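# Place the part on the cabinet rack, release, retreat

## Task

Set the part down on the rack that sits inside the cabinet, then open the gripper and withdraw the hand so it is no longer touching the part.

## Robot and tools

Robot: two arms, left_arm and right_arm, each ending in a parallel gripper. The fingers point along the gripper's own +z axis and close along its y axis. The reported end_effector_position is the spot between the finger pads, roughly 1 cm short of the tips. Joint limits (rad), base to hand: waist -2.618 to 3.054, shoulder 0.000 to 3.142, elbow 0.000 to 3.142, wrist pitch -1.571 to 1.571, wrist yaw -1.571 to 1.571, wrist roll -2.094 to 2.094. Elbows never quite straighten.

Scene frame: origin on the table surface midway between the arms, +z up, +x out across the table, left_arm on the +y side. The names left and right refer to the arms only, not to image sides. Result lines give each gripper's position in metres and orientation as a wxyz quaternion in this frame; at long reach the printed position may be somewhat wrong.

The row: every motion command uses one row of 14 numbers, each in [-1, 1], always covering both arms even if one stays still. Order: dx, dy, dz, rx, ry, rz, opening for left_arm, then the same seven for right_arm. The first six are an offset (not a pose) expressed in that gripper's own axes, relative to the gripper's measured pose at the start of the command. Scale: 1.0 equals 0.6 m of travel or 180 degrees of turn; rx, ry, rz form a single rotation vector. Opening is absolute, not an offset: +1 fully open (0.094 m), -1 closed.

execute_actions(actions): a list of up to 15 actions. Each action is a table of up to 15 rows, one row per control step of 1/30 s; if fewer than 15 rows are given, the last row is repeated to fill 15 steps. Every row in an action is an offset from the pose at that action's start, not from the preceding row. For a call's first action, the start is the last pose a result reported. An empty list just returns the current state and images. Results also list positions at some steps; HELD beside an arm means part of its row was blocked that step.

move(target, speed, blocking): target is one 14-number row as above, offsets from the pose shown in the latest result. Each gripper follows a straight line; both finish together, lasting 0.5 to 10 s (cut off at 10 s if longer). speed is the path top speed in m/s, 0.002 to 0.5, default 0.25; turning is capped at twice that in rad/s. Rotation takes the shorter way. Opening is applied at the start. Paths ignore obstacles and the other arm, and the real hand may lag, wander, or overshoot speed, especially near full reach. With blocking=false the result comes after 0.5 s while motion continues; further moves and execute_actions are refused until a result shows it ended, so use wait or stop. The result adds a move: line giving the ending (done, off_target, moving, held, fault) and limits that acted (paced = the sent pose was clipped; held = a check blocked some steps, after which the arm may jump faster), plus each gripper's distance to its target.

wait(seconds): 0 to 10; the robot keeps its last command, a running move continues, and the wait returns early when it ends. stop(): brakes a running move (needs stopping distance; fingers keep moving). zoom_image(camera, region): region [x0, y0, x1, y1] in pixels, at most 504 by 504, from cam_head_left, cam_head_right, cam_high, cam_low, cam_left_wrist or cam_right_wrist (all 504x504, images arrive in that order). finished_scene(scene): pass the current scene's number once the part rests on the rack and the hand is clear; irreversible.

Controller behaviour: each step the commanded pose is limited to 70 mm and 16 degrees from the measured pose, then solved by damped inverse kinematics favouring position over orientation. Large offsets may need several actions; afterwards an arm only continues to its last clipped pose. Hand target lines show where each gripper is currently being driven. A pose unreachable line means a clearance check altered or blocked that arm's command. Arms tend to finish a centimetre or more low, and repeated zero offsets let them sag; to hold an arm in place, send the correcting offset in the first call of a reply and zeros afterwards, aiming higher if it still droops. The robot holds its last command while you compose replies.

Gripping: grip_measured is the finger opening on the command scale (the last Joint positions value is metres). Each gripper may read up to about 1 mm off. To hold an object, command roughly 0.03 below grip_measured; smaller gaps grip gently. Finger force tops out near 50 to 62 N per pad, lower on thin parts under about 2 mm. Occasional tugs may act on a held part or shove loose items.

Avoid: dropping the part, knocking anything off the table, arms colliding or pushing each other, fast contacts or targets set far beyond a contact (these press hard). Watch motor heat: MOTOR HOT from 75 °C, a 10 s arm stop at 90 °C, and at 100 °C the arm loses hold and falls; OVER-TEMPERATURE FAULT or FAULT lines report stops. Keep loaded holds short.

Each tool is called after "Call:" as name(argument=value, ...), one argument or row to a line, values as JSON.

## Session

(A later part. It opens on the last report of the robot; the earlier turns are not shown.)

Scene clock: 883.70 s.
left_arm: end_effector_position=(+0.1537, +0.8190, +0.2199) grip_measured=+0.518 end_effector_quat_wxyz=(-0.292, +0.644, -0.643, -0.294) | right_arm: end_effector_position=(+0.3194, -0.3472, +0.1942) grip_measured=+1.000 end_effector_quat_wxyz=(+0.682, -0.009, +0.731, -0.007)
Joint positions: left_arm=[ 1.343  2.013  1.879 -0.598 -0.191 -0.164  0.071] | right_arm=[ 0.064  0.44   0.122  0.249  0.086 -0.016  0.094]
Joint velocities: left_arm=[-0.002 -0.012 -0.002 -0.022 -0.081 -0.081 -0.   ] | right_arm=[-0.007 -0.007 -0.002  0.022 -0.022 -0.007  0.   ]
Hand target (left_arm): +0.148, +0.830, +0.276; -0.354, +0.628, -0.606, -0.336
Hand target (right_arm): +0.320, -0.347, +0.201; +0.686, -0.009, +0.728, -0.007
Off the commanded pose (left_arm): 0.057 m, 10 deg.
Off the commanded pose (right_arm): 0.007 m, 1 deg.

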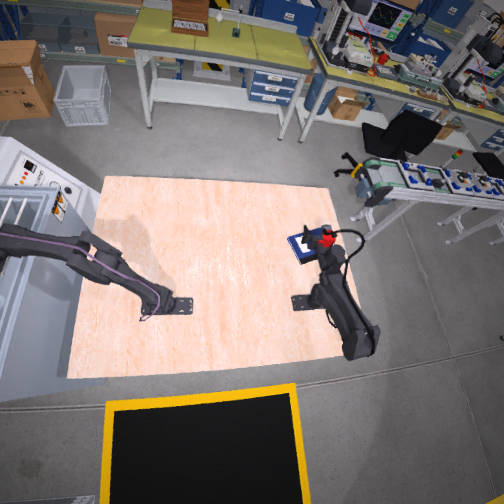

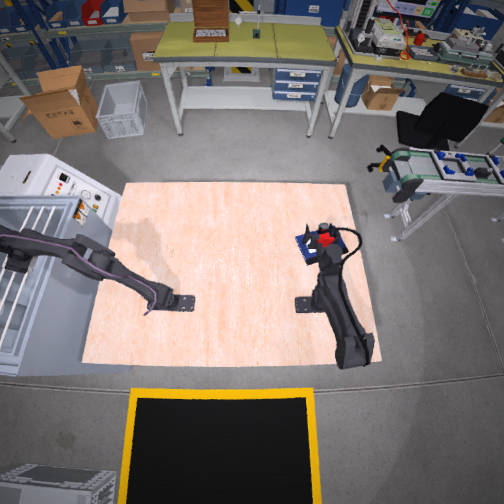

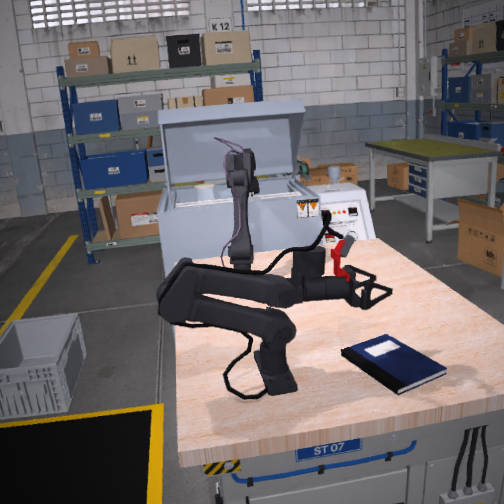

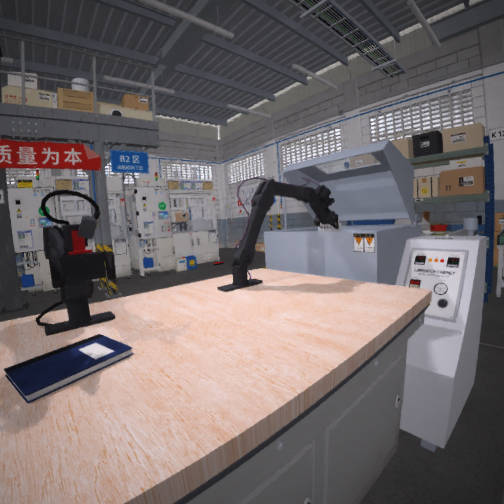

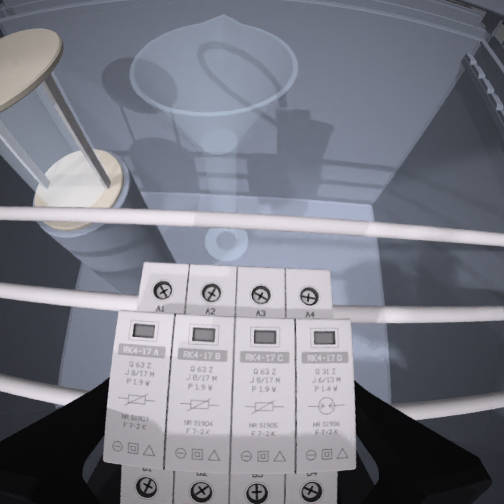

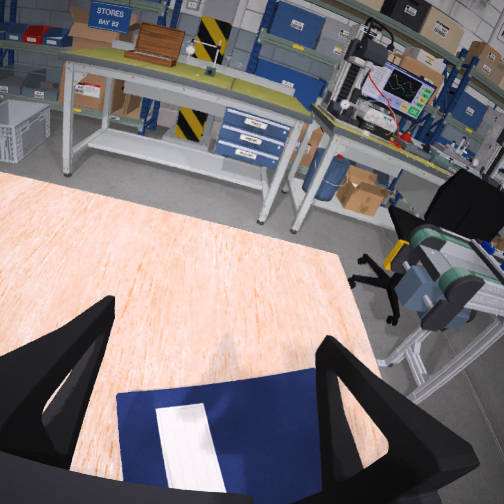

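Call:
execute_actions(
  actions=[
    [[-0.09,0.009,-0.039,0.005,-0.055,-0.0137,0.47,-0.012,0,0,0,-0.003,0,1],[-0.093,0.009,-0.041,0.005,-0.056,-0.0137,0.47,-0.012,0,0,0,-0.003,0,1],[-0.096,0.009,-0.042,0.005,-0.057,-0.0137,0.47,-0.012,0,0,0,-0.003,0,1],[-0.099,0.009,-0.043,0.005,-0.058,-0.0137,0.47,-0.012,0,0,0,-0.003,0,1],[-0.102,0.009,-0.044,0.005,-0.059,-0.0137,0.47,-0.012,0,0,0,-0.003,0,1],[-0.103,0.009,-0.043,0.005,-0.06,-0.0137,0.47,-0.012,0,0,0,-0.003,0,1],[-0.104,0.009,-0.042,0.005,-0.06,-0.0137,0.47,-0.012,0,0,0,-0.003,0,1],[-0.105,0.009,-0.04,0.005,-0.06,-0.0137,0.47,-0.012,0,0,0,-0.003,0,1],[-0.106,0.009,-0.038,0.005,-0.06,-0.0137,0.47,-0.012,0,0,0,-0.003,0,1],[-0.107,0.009,-0.036,0.005,-0.06,-0.0137,0.47,-0.012,0,0,0,-0.003,0,1],[-0.108,0.009,-0.034,0.005,-0.06,-0.0137,0.47,-0.012,0,0,0,-0.003,0,1],[-0.109,0.009,-0.032,0.005,-0.06,-0.0137,0.47,-0.012,0,0,0,-0.003,0,1],[-0.11,0.009,-0.03,0.005,-0.06,-0.0137,0.47,-0.012,0,0,0,-0.003,0,1],[-0.11,0.009,-0.029,0.005,-0.06,-0.0137,0.47,-0.012,0,0,0,-0.003,0,1],[-0.111,0.009,-0.028,0.005,-0.06,-0.0137,0.47,-0.012,0,0,0,-0.003,0,1]],
  ],
)

Scene clock: 920.83 s.
left_arm: end_effector_position=(+0.1505, +0.8228, +0.2226) grip_measured=+0.518 end_effector_quat_wxyz=(-0.295, +0.645, -0.640, -0.296) | right_arm: end_effector_position=(+0.3194, -0.3472, +0.1942) grip_measured=+1.000 end_effector_quat_wxyz=(+0.682, -0.009, +0.731, -0.007)
Joint positions: left_arm=[ 1.351  2.021  1.894 -0.597 -0.186 -0.164  0.071] | right_arm=[ 0.064  0.44   0.122  0.249  0.086 -0.016  0.094]
Joint velocities: left_arm=[ 0.022  0.061  0.159  0.022 -0.022  0.007 -0.   ] | right_arm=[-0.012 -0.012 -0.027  0.007 -0.081  0.007  0.   ]
Hand target (left_arm): +0.147, +0.841, +0.282; -0.362, +0.624, -0.602, -0.342
Hand target (right_arm): +0.320, -0.347, +0.201; +0.686, -0.009, +0.728, -0.007
Off the commanded pose (left_arm): 0.065 m, 11 deg.
Off the commanded pose (right_arm): 0.007 m, 1 deg.
Step readings (end_effector_position):
0: left_arm (+0.1537, +0.8190, +0.2199) | right_arm (+0.3194, -0.3472, +0.1942)
1: left_arm (+0.1538, +0.8190, +0.2199) | right_arm (+0.3194, -0.3472, +0.1942)
2: left_arm (+0.1538, +0.8190, +0.2199) | right_arm (+0.3194, -0.3472, +0.1942)
4: left_arm (+0.1534, +0.8191, +0.2198) | right_arm (+0.3194, -0.3472, +0.1942)
8: left_arm (+0.1517, +0.8194, +0.2199) | right_arm (+0.3194, -0.3472, +0.1942)
15: end_effector_position above

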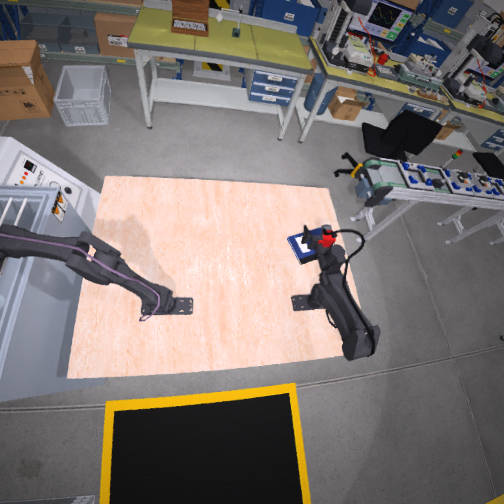

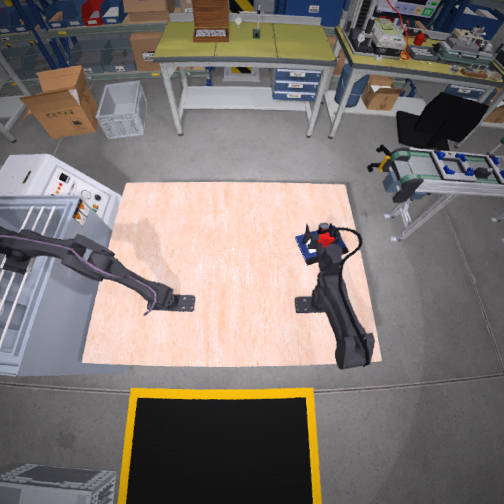

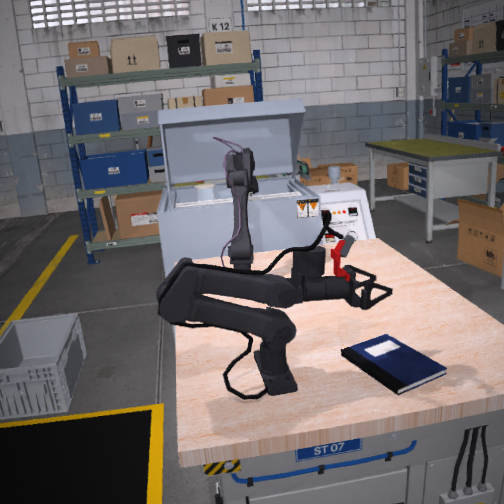

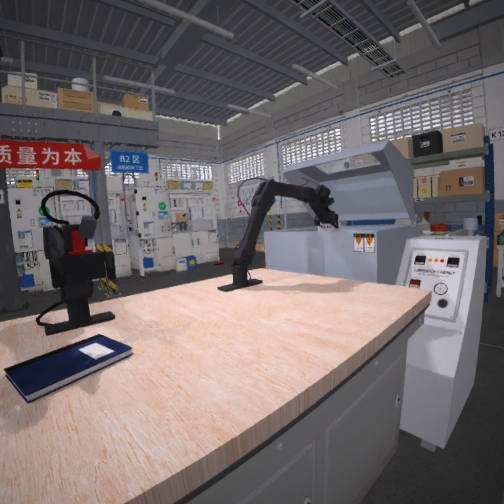

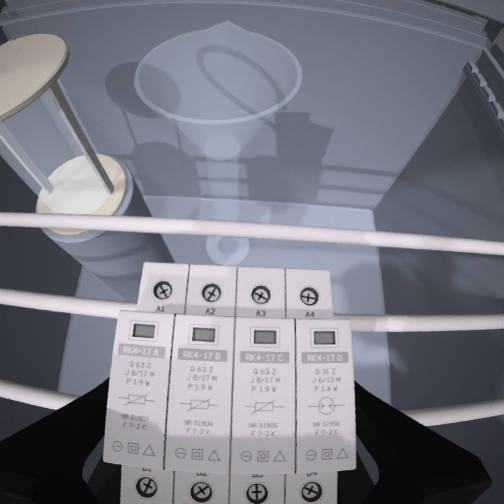

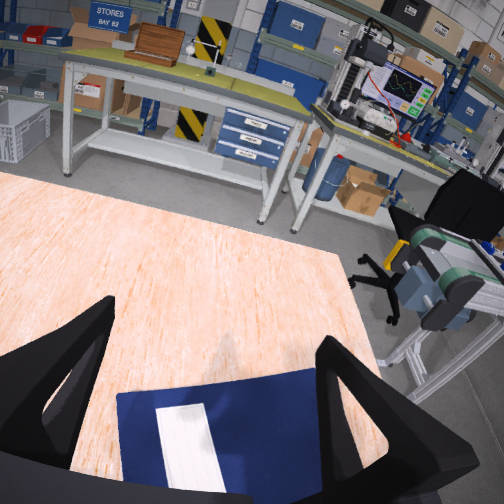

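Call:
execute_actions(
  actions=[],
)

Scene clock: 922.97 s.
left_arm: end_effector_position=(+0.1506, +0.8252, +0.2250) grip_measured=+0.518 end_effector_quat_wxyz=(-0.299, +0.644, -0.639, -0.298) | right_arm: end_effector_position=(+0.3194, -0.3472, +0.1942) grip_measured=+1.000 end_effector_quat_wxyz=(+0.682, -0.009, +0.731, -0.007)
Joint positions: left_arm=[ 1.352  2.025  1.904 -0.594 -0.184 -0.163  0.071] | right_arm=[ 0.064  0.44   0.122  0.249  0.086 -0.016  0.094]
Joint velocities: left_arm=[ 0.002 -0.012 -0.007  0.051 -0.051 -0.007 -0.   ] | right_arm=[-0.017 -0.012  0.002  0.022 -0.051 -0.007  0.   ]
Hand target (left_arm): +0.147, +0.841, +0.283; -0.362, +0.624, -0.602, -0.342
Hand target (right_arm): +0.320, -0.347, +0.201; +0.686, -0.009, +0.728, -0.007
Off the commanded pose (left_arm): 0.061 m, 10 deg.
Off the commanded pose (right_arm): 0.007 m, 1 deg.

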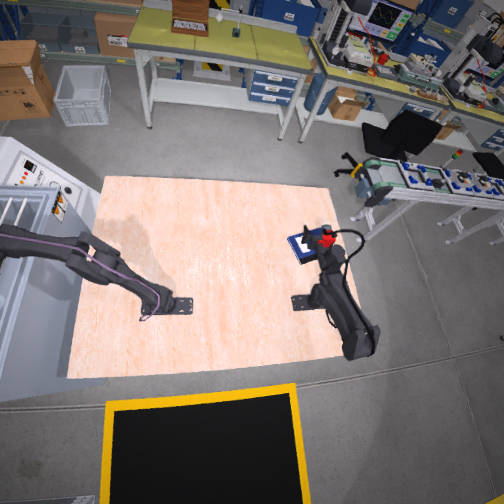

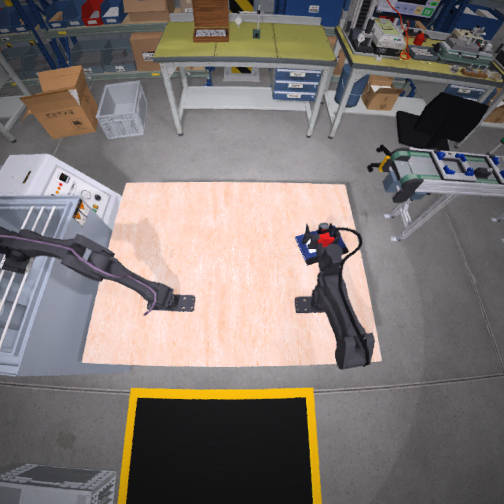

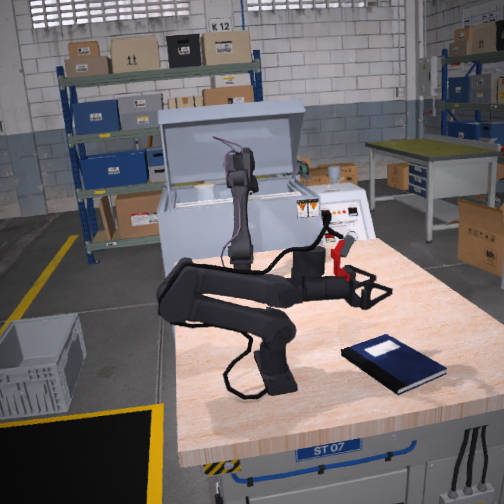

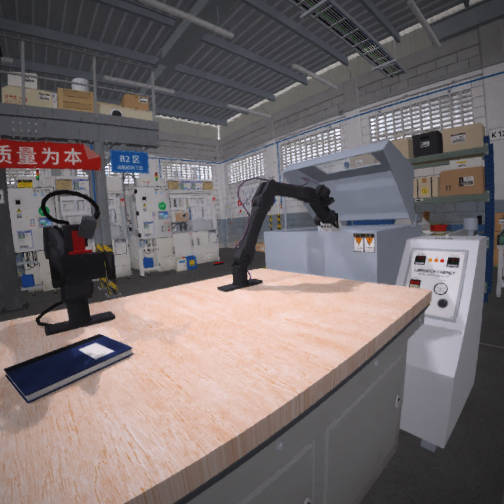

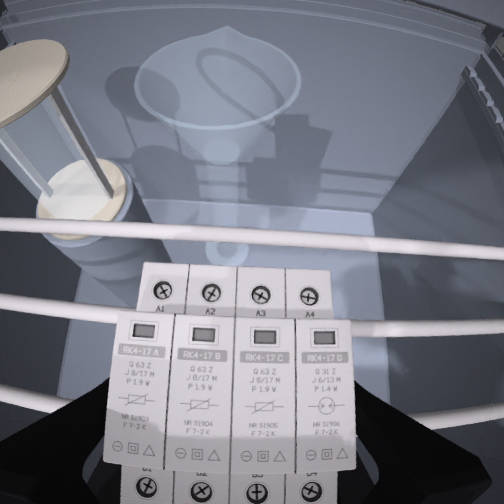

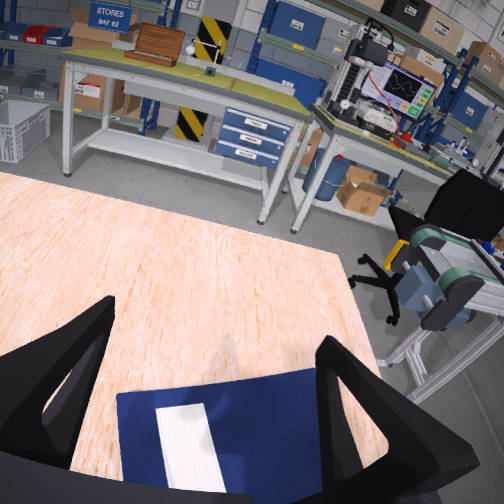

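Call:
execute_actions(
  actions=[
    [[-0.097,0.004,-0.027,0.0047,-0.0545,-0.0106,0.47,-0.012,0,0,0,-0.003,0,1],[-0.096,0.004,-0.025,0.0047,-0.054,-0.0106,0.47,-0.012,0,0,0,-0.003,0,1],[-0.095,0.004,-0.0235,0.0047,-0.0533,-0.0106,0.47,-0.012,0,0,0,-0.003,0,1],[-0.0937,0.004,-0.022,0.0047,-0.0527,-0.0106,0.47,-0.012,0,0,0,-0.003,0,1],[-0.0926,0.004,-0.02,0.0047,-0.052,-0.0106,0.47,-0.012,0,0,0,-0.003,0,1],[-0.0915,0.004,-0.0185,0.0047,-0.0514,-0.0106,0.47,-0.012,0,0,0,-0.003,0,1],[-0.0904,0.004,-0.017,0.0047,-0.0507,-0.0106,0.47,-0.012,0,0,0,-0.003,0,1],[-0.0893,0.004,-0.015,0.0047,-0.05,-0.0106,0.47,-0.012,0,0,0,-0.003,0,1],[-0.0882,0.004,-0.0135,0.0047,-0.0494,-0.0106,0.47,-0.012,0,0,0,-0.003,0,1],[-0.087,0.004,-0.012,0.0047,-0.0488,-0.0106,0.47,-0.012,0,0,0,-0.003,0,1],[-0.086,0.004,-0.01,0.0047,-0.048,-0.0106,0.47,-0.012,0,0,0,-0.003,0,1],[-0.085,0.004,-0.0085,0.0047,-0.0475,-0.0106,0.47,-0.012,0,0,0,-0.003,0,1],[-0.084,0.004,-0.007,0.0047,-0.047,-0.0106,0.47,-0.012,0,0,0,-0.003,0,1],[-0.0825,0.004,-0.005,0.0047,-0.046,-0.0106,0.47,-0.012,0,0,0,-0.003,0,1],[-0.0814,0.004,-0.003,0.0047,-0.0455,-0.0106,0.47,-0.012,0,0,0,-0.003,0,1]],
  ],
)

Scene clock: 956.37 s.
left_arm: end_effector_position=(+0.1514, +0.8318, +0.2170) grip_measured=+0.517 end_effector_quat_wxyz=(-0.299, +0.644, -0.640, -0.294) | right_arm: end_effector_position=(+0.3194, -0.3472, +0.1942) grip_measured=+1.000 end_effector_quat_wxyz=(+0.682, -0.009, +0.731, -0.007)
Joint positions: left_arm=[ 1.357  2.055  1.92  -0.585 -0.175 -0.162  0.071] | right_arm=[ 0.064  0.44   0.122  0.249  0.086 -0.016  0.094]
Joint velocities: left_arm=[ 0.032  0.071  0.056  0.11   0.037  0.037 -0.001] | right_arm=[ 0.007 -0.012  0.012 -0.051 -0.022  0.081  0.   ]
Hand target (left_arm): +0.147, +0.849, +0.264; -0.353, +0.629, -0.608, -0.333
Hand target (right_arm): +0.320, -0.347, +0.201; +0.686, -0.009, +0.728, -0.007
Off the commanded pose (left_arm): 0.052 m, 9 deg.
Off the commanded pose (right_arm): 0.007 m, 1 deg.
Step readings (end_effector_position):
0: left_arm (+0.1506, +0.8252, +0.2250) | right_arm (+0.3194, -0.3472, +0.1942)
1: left_arm (+0.1506, +0.8252, +0.2250) | right_arm (+0.3194, -0.3472, +0.1942)
2: left_arm (+0.1507, +0.8253, +0.2244) | right_arm (+0.3194, -0.3472, +0.1942)
4: left_arm (+0.1510, +0.8260, +0.2234) | right_arm (+0.3194, -0.3472, +0.1942)
8: left_arm (+0.1519, +0.8279, +0.2188) | right_arm (+0.3194, -0.3472, +0.1942)
15: end_effector_position above

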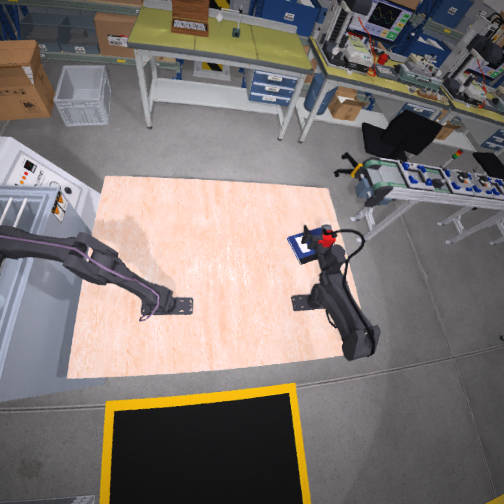

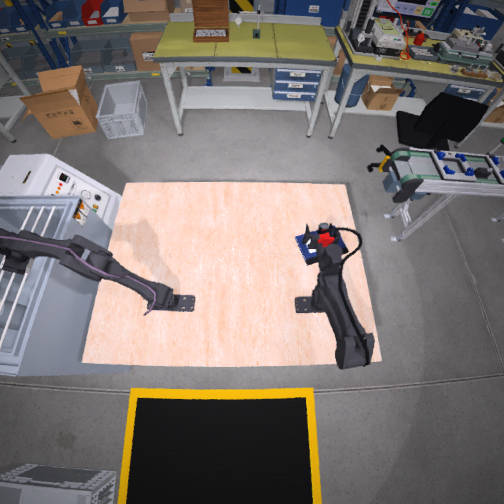

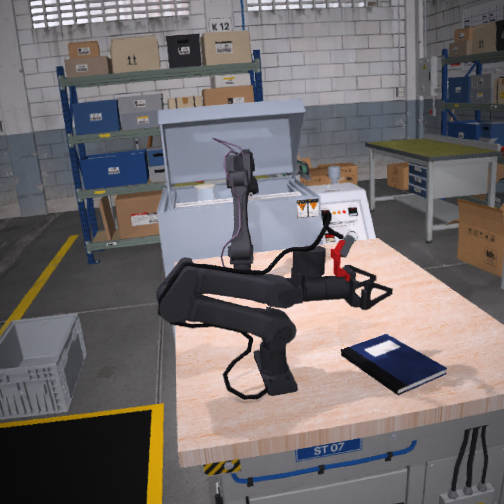

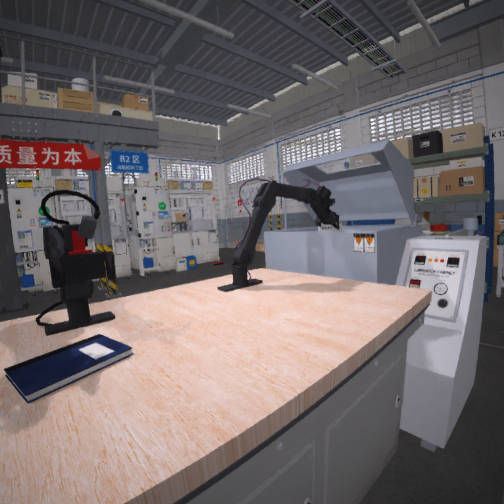

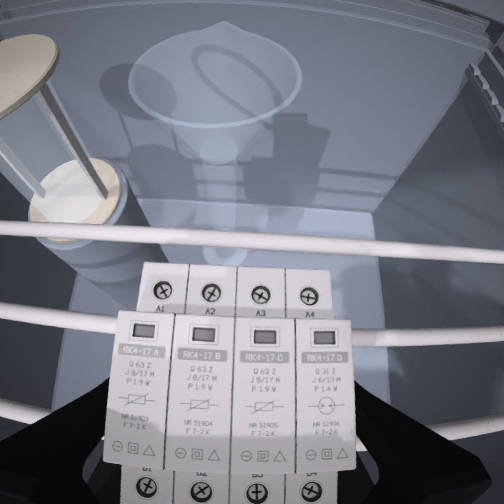

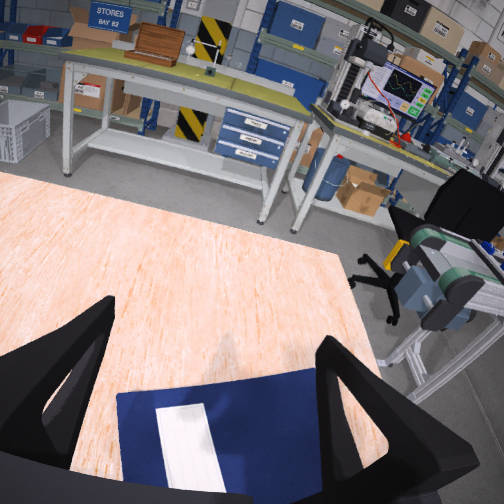

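Call:
execute_actions(
  actions=[],
)

Scene clock: 959.37 s.
left_arm: end_effector_position=(+0.1511, +0.8334, +0.2171) grip_measured=+0.517 end_effector_quat_wxyz=(-0.300, +0.644, -0.639, -0.295) | right_arm: end_effector_position=(+0.3194, -0.3472, +0.1942) grip_measured=+1.000 end_effector_quat_wxyz=(+0.682, -0.009, +0.731, -0.007)
Joint positions: left_arm=[ 1.358  2.058  1.923 -0.58  -0.174 -0.162  0.071] | right_arm=[ 0.064  0.44   0.122  0.249  0.086 -0.016  0.094]
Joint velocities: left_arm=[ 0.027  0.002 -0.012 -0.066 -0.037 -0.022  0.002] | right_arm=[ 0.002 -0.012  0.007  0.037 -0.081 -0.007  0.   ]
Hand target (left_arm): +0.147, +0.849, +0.264; -0.353, +0.629, -0.608, -0.333
Hand target (right_arm): +0.320, -0.347, +0.201; +0.686, -0.009, +0.728, -0.007
Off the commanded pose (left_arm): 0.051 m, 9 deg.
Off the commanded pose (right_arm): 0.007 m, 1 deg.

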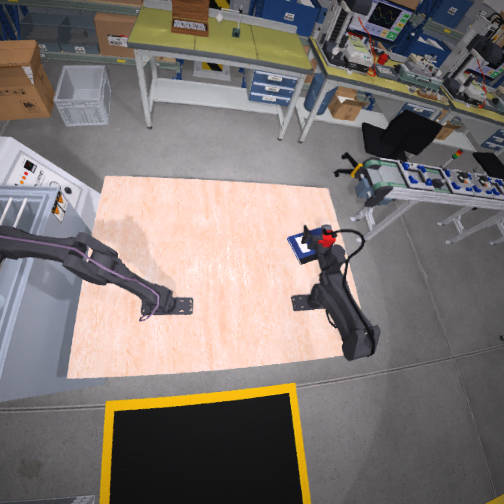

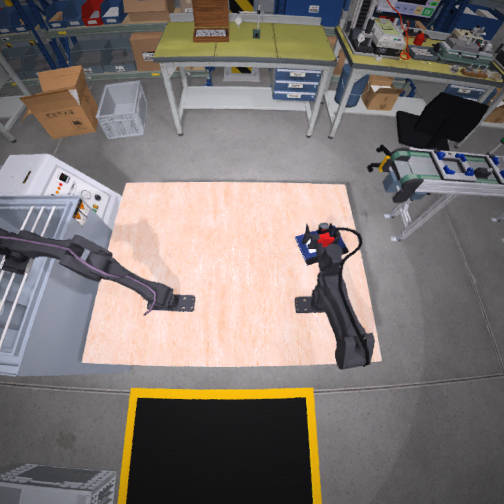

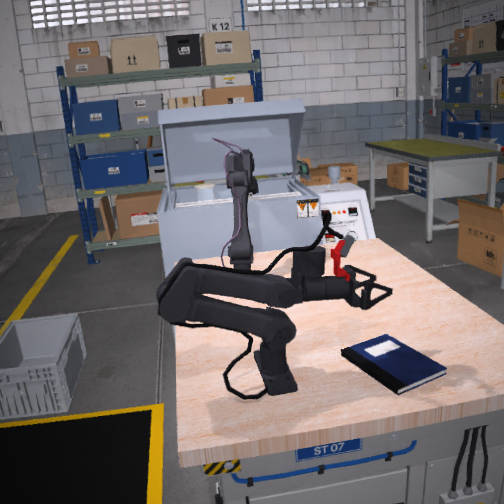

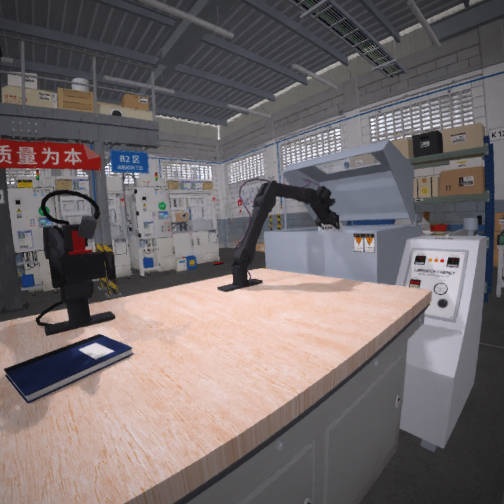

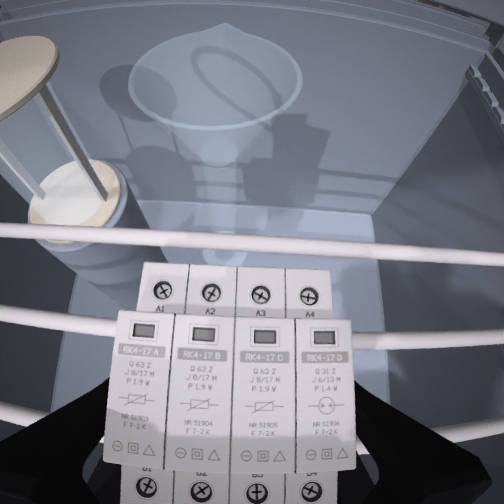

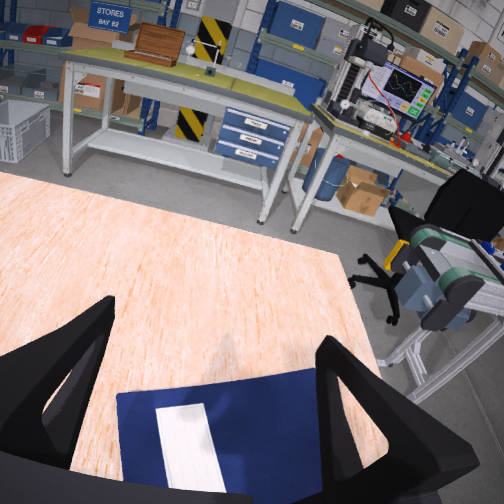

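Call:
execute_actions(
  actions=[
    [[-0.082,0.004,-0.024,0.004,-0.046,-0.01,0.47,-0.012,0,0,0,-0.003,0,1],[-0.0815,0.004,-0.026,0.004,-0.046,-0.01,0.47,-0.012,0,0,0,-0.003,0,1],[-0.081,0.004,-0.028,0.004,-0.046,-0.01,0.47,-0.012,0,0,0,-0.003,0,1],[-0.08,0.004,-0.03,0.004,-0.046,-0.01,0.47,-0.012,0,0,0,-0.003,0,1],[-0.0795,0.004,-0.032,0.004,-0.046,-0.01,0.47,-0.012,0,0,0,-0.003,0,1],[-0.079,0.004,-0.034,0.004,-0.046,-0.01,0.47,-0.012,0,0,0,-0.003,0,1],[-0.078,0.004,-0.036,0.004,-0.046,-0.01,0.47,-0.012,0,0,0,-0.003,0,1],[-0.0777,0.004,-0.037,0.004,-0.046,-0.01,0.47,-0.012,0,0,0,-0.003,0,1],[-0.0777,0.004,-0.037,0.004,-0.046,-0.01,0.47,-0.012,0,0,0,-0.003,0,1],[-0.074,0.004,-0.036,0.004,-0.044,-0.0095,0.47,-0.012,0,0,0,-0.003,0,1],[-0.071,0.004,-0.035,0.004,-0.042,-0.009,0.47,-0.012,0,0,0,-0.003,0,1],[-0.068,0.004,-0.034,0.004,-0.04,-0.0085,0.47,-0.012,0,0,0,-0.003,0,1],[-0.065,0.003,-0.033,0.003,-0.038,-0.008,0.47,-0.012,0,0,0,-0.003,0,1],[-0.062,0.003,-0.032,0.003,-0.036,-0.0075,0.47,-0.012,0,0,0,-0.003,0,1],[-0.059,0.003,-0.031,0.003,-0.034,-0.007,0.47,-0.012,0,0,0,-0.003,0,1]],
  ],
)

Scene clock: 995.23 s.
left_arm: end_effector_position=(+0.1512, +0.8334, +0.2171) grip_measured=+0.517 end_effector_quat_wxyz=(-0.300, +0.644, -0.639, -0.295) | right_arm: end_effector_position=(+0.3194, -0.3472, +0.1942) grip_measured=+1.000 end_effector_quat_wxyz=(+0.682, -0.009, +0.731, -0.007)
Joint positions: left_arm=[ 1.358  2.058  1.923 -0.58  -0.173 -0.162  0.071] | right_arm=[ 0.064  0.44   0.122  0.249  0.086 -0.016  0.094]
Joint velocities: left_arm=[-0.002  0.012 -0.007 -0.037  0.051  0.037  0.   ] | right_arm=[-0.002  0.017 -0.002  0.066  0.11  -0.066  0.   ]
Hand target (left_arm): +0.149, +0.840, +0.257; -0.340, +0.633, -0.616, -0.322
Hand target (right_arm): +0.320, -0.347, +0.201; +0.686, -0.009, +0.728, -0.007
Off the commanded pose (left_arm): 0.040 m, 6 deg.
Off the commanded pose (right_arm): 0.007 m, 1 deg.
Step readings (end_effector_position):
0: left_arm (+0.1511, +0.8334, +0.2171) | right_arm (+0.3194, -0.3472, +0.1942)
1: left_arm (+0.1512, +0.8334, +0.2171) | right_arm (+0.3194, -0.3472, +0.1942)
2: left_arm (+0.1512, +0.8334, +0.2171) | right_arm (+0.3194, -0.3472, +0.1942)
4: left_arm (+0.1512, +0.8334, +0.2171) | right_arm (+0.3194, -0.3472, +0.1942)
8: left_arm (+0.1512, +0.8334, +0.2171) | right_arm (+0.3194, -0.3472, +0.1942)
15: end_effector_position above

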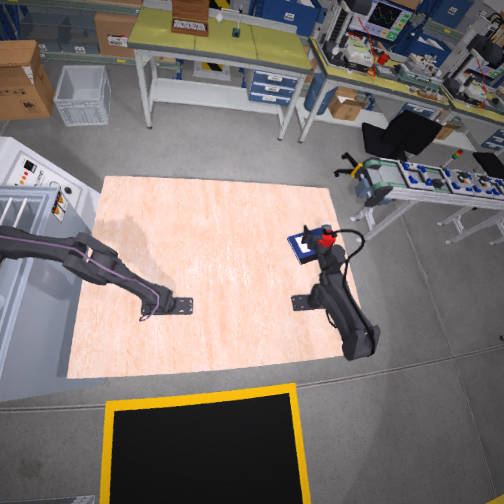

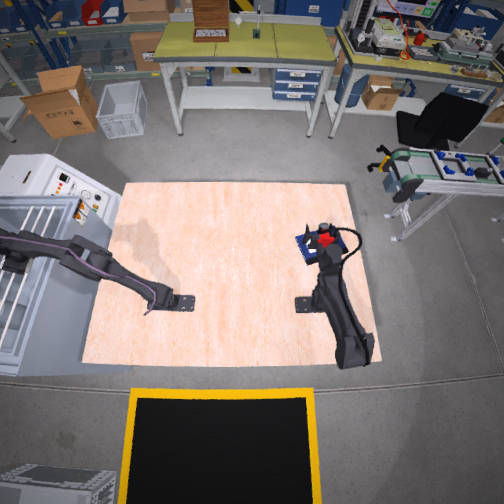

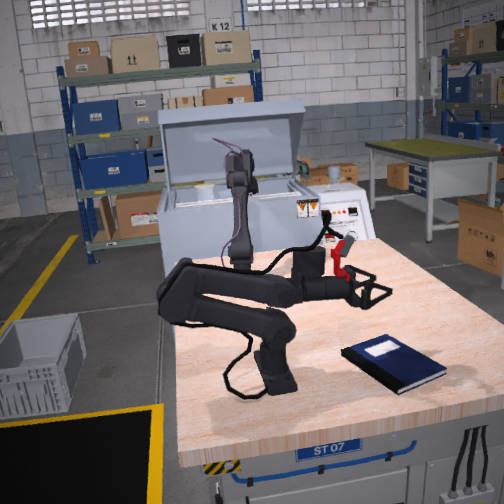

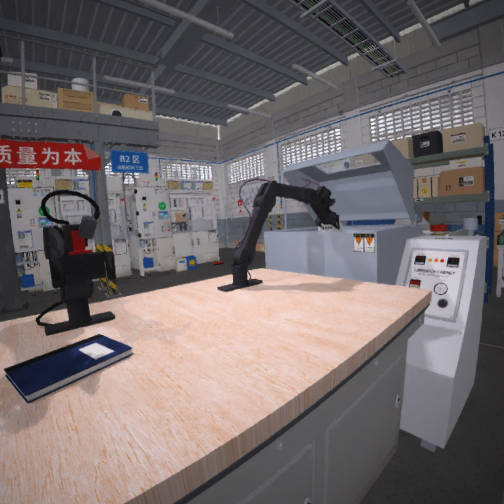

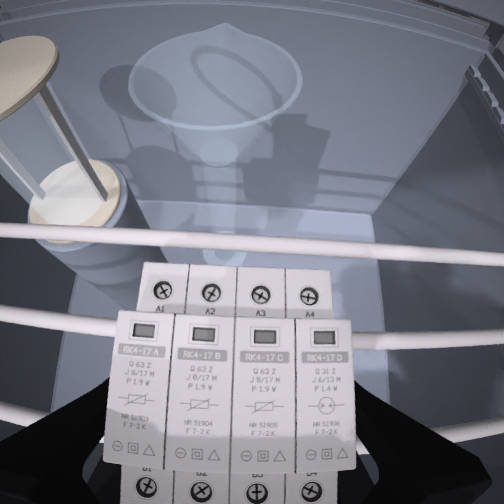

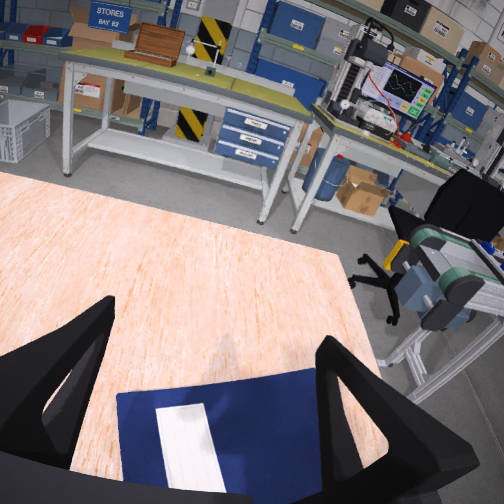

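Call:
zoom_image(
  camera="cam_left_wrist",
  region=[300, 220, 504, 504],
)

Call:
zoom_image(
  camera="cam_left_wrist",
  region=[0, 220, 204, 504],
)

Region (300, 220, 504, 504) of cam_left_wrist's 504x504 image, scaled by 1.775, with more detail than that image has; it fills the left 362 columns of this view, and the rest is white.

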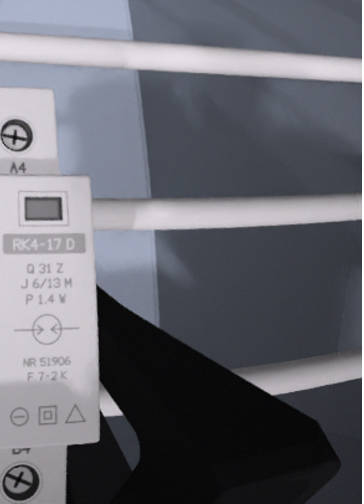

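Region (0, 220, 204, 504) of cam_left_wrist's 504x504 image, scaled by 1.775, with more detail than that image has; it fills the left 362 columns of this view, and the rest is white.

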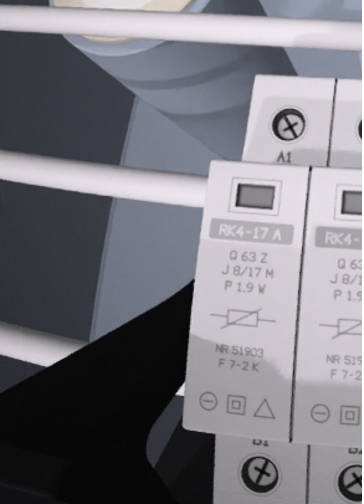

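Call:
execute_actions(
  actions=[
    [[-0.054,0.003,-0.029,0.003,-0.031,-0.0065,0.47,-0.012,0,0,0,-0.003,0,1],[-0.049,0.003,-0.026,0.003,-0.028,-0.006,0.47,-0.012,0,0,0,-0.003,0,1],[-0.044,0.002,-0.024,0.002,-0.025,-0.005,0.47,-0.012,0,0,0,-0.003,0,1],[-0.039,0.002,-0.021,0.002,-0.022,-0.0045,0.47,-0.012,0,0,0,-0.003,0,1],[-0.034,0.002,-0.019,0.002,-0.019,-0.004,0.47,-0.012,0,0,0,-0.003,0,1],[-0.029,0.001,-0.016,0.002,-0.016,-0.003,0.47,-0.012,0,0,0,-0.003,0,1],[-0.025,0.001,-0.014,0.001,-0.013,-0.0025,0.47,-0.012,0,0,0,-0.003,0,1],[-0.021,0.001,-0.012,0.001,-0.011,-0.002,0.47,-0.012,0,0,0,-0.003,0,1],[-0.018,0.001,-0.011,0.001,-0.009,-0.0015,0.47,-0.012,0,0,0,-0.003,0,1],[-0.015,0,-0.01,0.001,-0.007,-0.001,0.47,-0.012,0,0,0,-0.003,0,1],[-0.013,0,-0.009,0,-0.006,-0.001,0.48,-0.012,0,0,0,-0.003,0,1],[-0.012,0,-0.009,0,-0.005,0,0.5,-0.012,0,0,0,-0.003,0,1],[-0.012,0,-0.009,0,-0.005,0,0.52,-0.012,0,0,0,-0.003,0,1],[-0.012,0,-0.009,0,-0.005,0,0.56,-0.012,0,0,0,-0.003,0,1],[-0.012,0,-0.009,0,-0.005,0,0.65,-0.012,0,0,0,-0.003,0,1]],
    [[-0.012,0,-0.009,0,-0.005,0,0.8,-0.012,0,0,0,-0.003,0,1],[-0.012,0,-0.009,0,-0.005,0,0.9,-0.012,0,0,0,-0.003,0,1],[-0.012,0,-0.009,0,-0.005,0,1,-0.012,0,0,0,-0.003,0,1],[-0.012,0,-0.009,0,-0.005,0,1,-0.012,0,0,0,-0.003,0,1],[-0.012,0,-0.009,0,-0.005,0,1,-0.012,0,0,0,-0.003,0,1],[-0.012,0,-0.011,0,-0.005,0,1,-0.012,0,0,0,-0.003,0,1],[-0.013,0,-0.015,0,-0.005,0,1,-0.012,0,0,0,-0.003,0,1],[-0.014,0,-0.02,0,-0.005,0,1,-0.012,0,0,0,-0.003,0,1],[-0.015,0,-0.026,0,-0.005,0,1,-0.012,0,0,0,-0.003,0,1],[-0.016,0,-0.033,0,-0.005,0,1,-0.012,0,0,0,-0.003,0,1],[-0.017,0,-0.04,0,-0.005,0,1,-0.012,0,0,0,-0.003,0,1],[-0.018,0,-0.047,0,-0.005,0,1,-0.012,0,0,0,-0.003,0,1],[-0.019,0,-0.054,0,-0.005,0,1,-0.012,0,0,0,-0.003,0,1],[-0.02,0,-0.06,0,-0.005,0,1,-0.012,0,0,0,-0.003,0,1],[-0.021,0,-0.065,0,-0.005,0,1,-0.012,0,0,0,-0.003,0,1]],
  ],
)

Scene clock: 1054.00 s.
left_arm: end_effector_position=(+0.1489, +0.8235, +0.2245) grip_measured=+1.000 end_effector_quat_wxyz=(-0.294, +0.646, -0.641, -0.290) | right_arm: end_effector_position=(+0.3194, -0.3472, +0.1942) grip_measured=+1.000 end_effector_quat_wxyz=(+0.682, -0.009, +0.731, -0.007)
Joint positions: left_arm=[ 1.358  2.03   1.923 -0.625 -0.173 -0.164  0.094] | right_arm=[ 0.064  0.44   0.122  0.249  0.086 -0.016  0.094]
Joint velocities: left_arm=[-0.007 -0.266  0.007 -0.242 -0.066  0.007  0.   ] | right_arm=[-0.007 -0.012  0.012 -0.037 -0.037 -0.066  0.   ]
Hand target (left_arm): +0.151, +0.812, +0.250; -0.304, +0.643, -0.637, -0.298
Hand target (right_arm): +0.320, -0.347, +0.201; +0.686, -0.009, +0.728, -0.007
Off the commanded pose (left_arm): 0.029 m, 2 deg.
Off the commanded pose (right_arm): 0.007 m, 1 deg.
Step readings (end_effector_position; steps 1 to 15: 1st action; 16 to 30: 2nd action):
0: left_arm (+0.1512, +0.8334, +0.2171) | right_arm (+0.3194, -0.3472, +0.1942)
1: left_arm (+0.1512, +0.8334, +0.2171) | right_arm (+0.3194, -0.3472, +0.1942)
2: left_arm (+0.1512, +0.8334, +0.2171) | right_arm (+0.3194, -0.3472, +0.1942)
4: left_arm (+0.1511, +0.8332, +0.2169) | right_arm (+0.3194, -0.3472, +0.1942)
8: left_arm (+0.1512, +0.8328, +0.2164) | right_arm (+0.3194, -0.3472, +0.1942)
15: left_arm (+0.1511, +0.8324, +0.2160) | right_arm (+0.3194, -0.3472, +0.1942)
16: left_arm (+0.1511, +0.8324, +0.2160) | right_arm (+0.3194, -0.3472, +0.1942)
17: left_arm (+0.1511, +0.8324, +0.2160) | right_arm (+0.3194, -0.3472, +0.1942)
19: left_arm (+0.1511, +0.8324, +0.2160) | right_arm (+0.3194, -0.3472, +0.1942)
23: left_arm (+0.1511, +0.8324, +0.2159) | right_arm (+0.3194, -0.3472, +0.1942)
30: end_effector_position above

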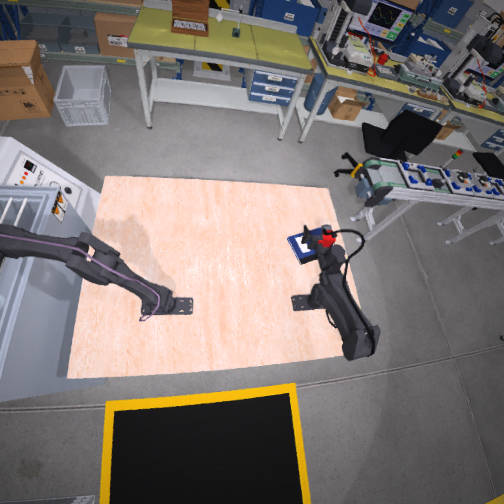

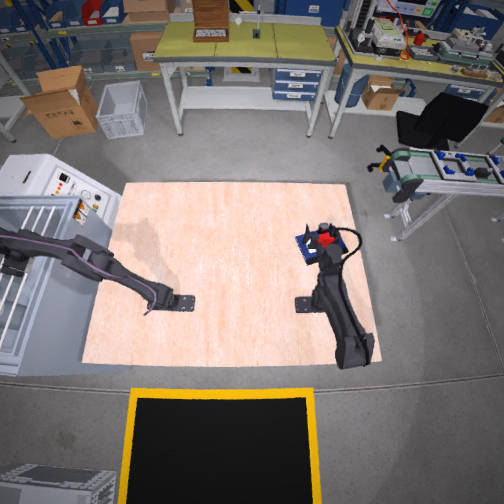

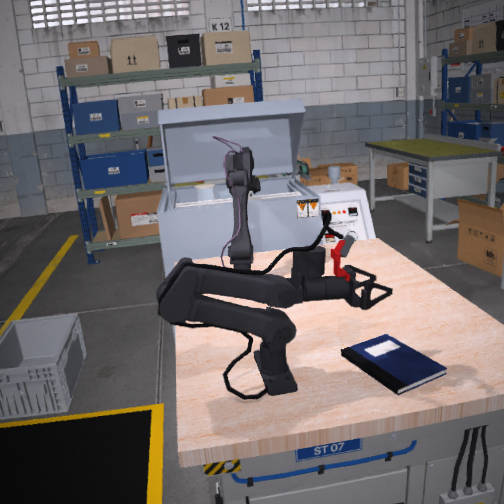

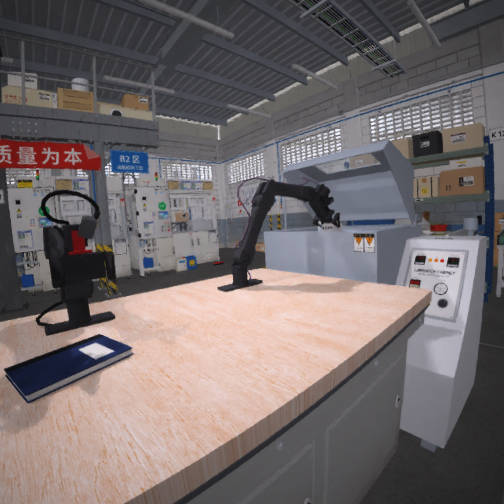

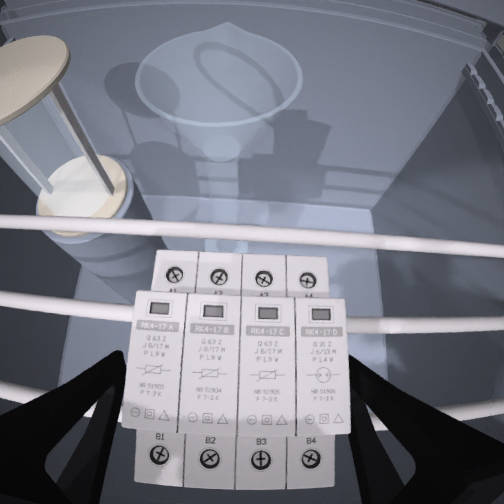

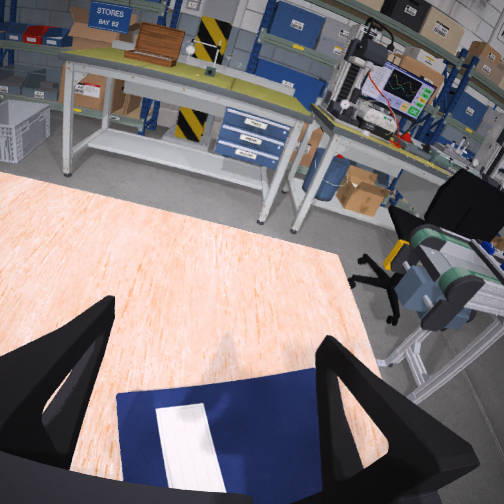

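Call:
move(
  target=[0.154,0.05,-0.54,0.0516,0,0.0448,1,-0.012,0,0,0,-0.003,0,1],
  speed=0.35,
)

Scene clock: 1080.43 s.
left_arm: end_effector_position=(+0.1162, +0.5239, +0.3721) grip_measured=+1.000 end_effector_quat_wxyz=(+0.323, -0.577, +0.704, +0.260) | right_arm: end_effector_position=(+0.3194, -0.3472, +0.1942) grip_measured=+1.000 end_effector_quat_wxyz=(+0.682, -0.009, +0.731, -0.007)
Joint positions: left_arm=[ 1.281  1.123  1.67  -1.265 -0.078 -0.078  0.094] | right_arm=[ 0.064  0.44   0.122  0.249  0.086 -0.016  0.094]
Joint velocities: left_arm=[ 0.002  0.012  0.012 -0.007 -0.022  0.11   0.   ] | right_arm=[-0.012 -0.012  0.002 -0.022  0.037  0.022  0.   ]
Hand target (left_arm): +0.119, +0.521, +0.374; +0.324, -0.574, +0.707, +0.257
Hand target (right_arm): +0.320, -0.347, +0.201; +0.686, -0.009, +0.728, -0.007
Off the commanded pose (left_arm): 0.007 m, 1 deg.
Off the commanded pose (right_arm): 0.007 m, 1 deg.
move: done

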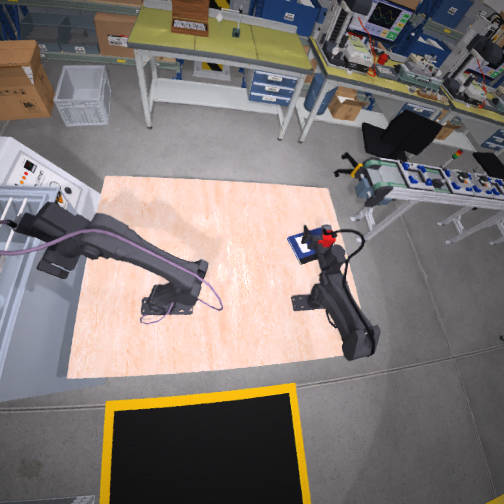

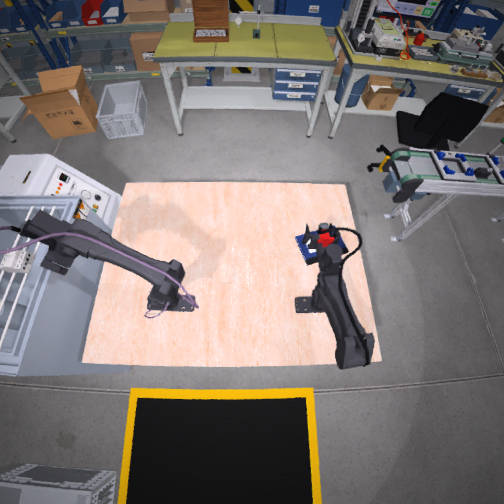

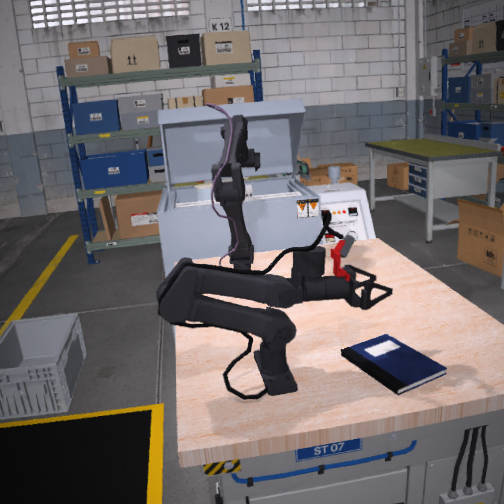

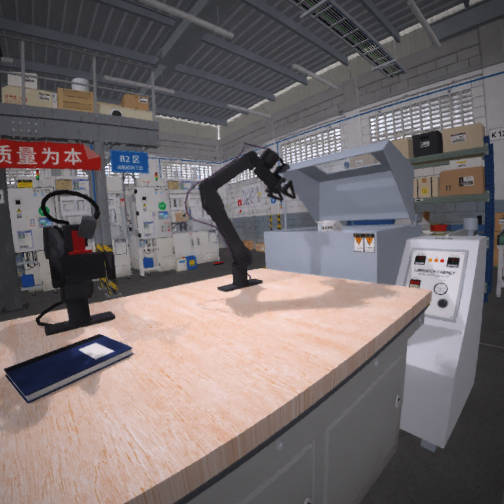

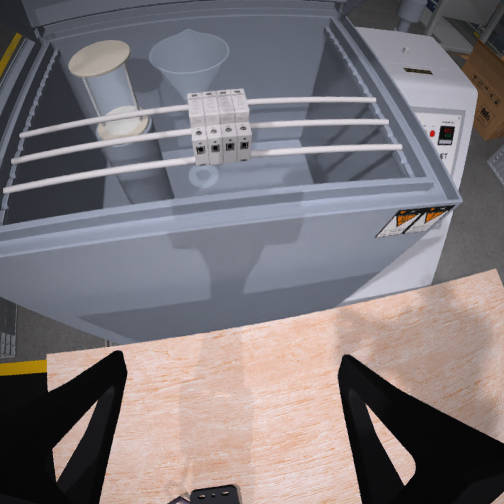

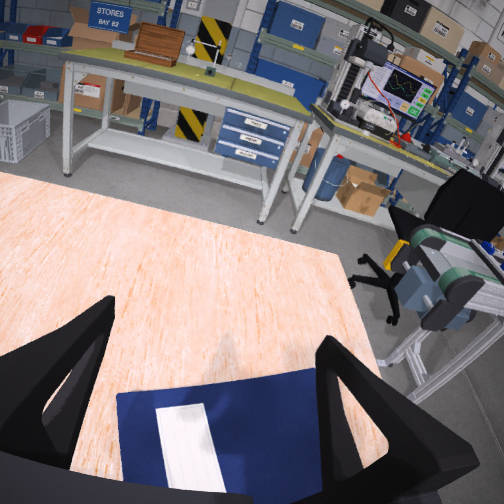

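Call:
zoom_image(
  camera="cam_left_wrist",
  region=[140, 60, 300, 200],
)

Call:
zoom_image(
  camera="cam_head_right",
  region=[0, 210, 100, 310],
)

Region (140, 60, 300, 200) of cam_left_wrist's 504x504 image, scaled by 3.150, with more detail than that image has; it fills the top 441 rows of this view, and the rest is white.

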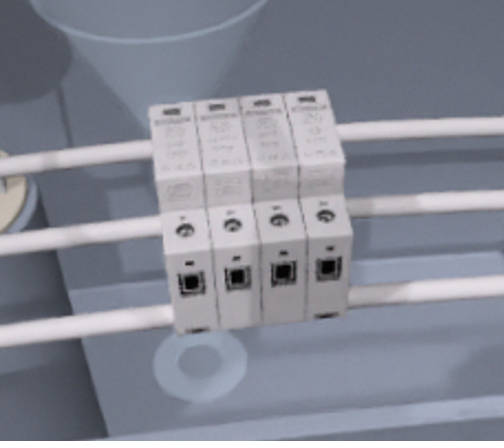

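Region (0, 210, 100, 310) of cam_head_right's 504x504 image, scaled by 5.040, with more detail than that image has.

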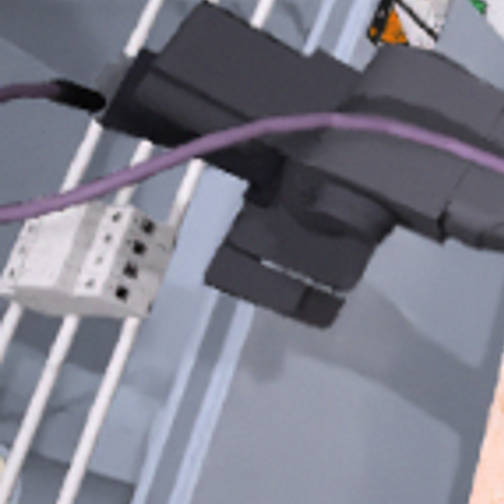

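Call:
finished_scene(
  scene=1,
)

The scene is finished: the task was done.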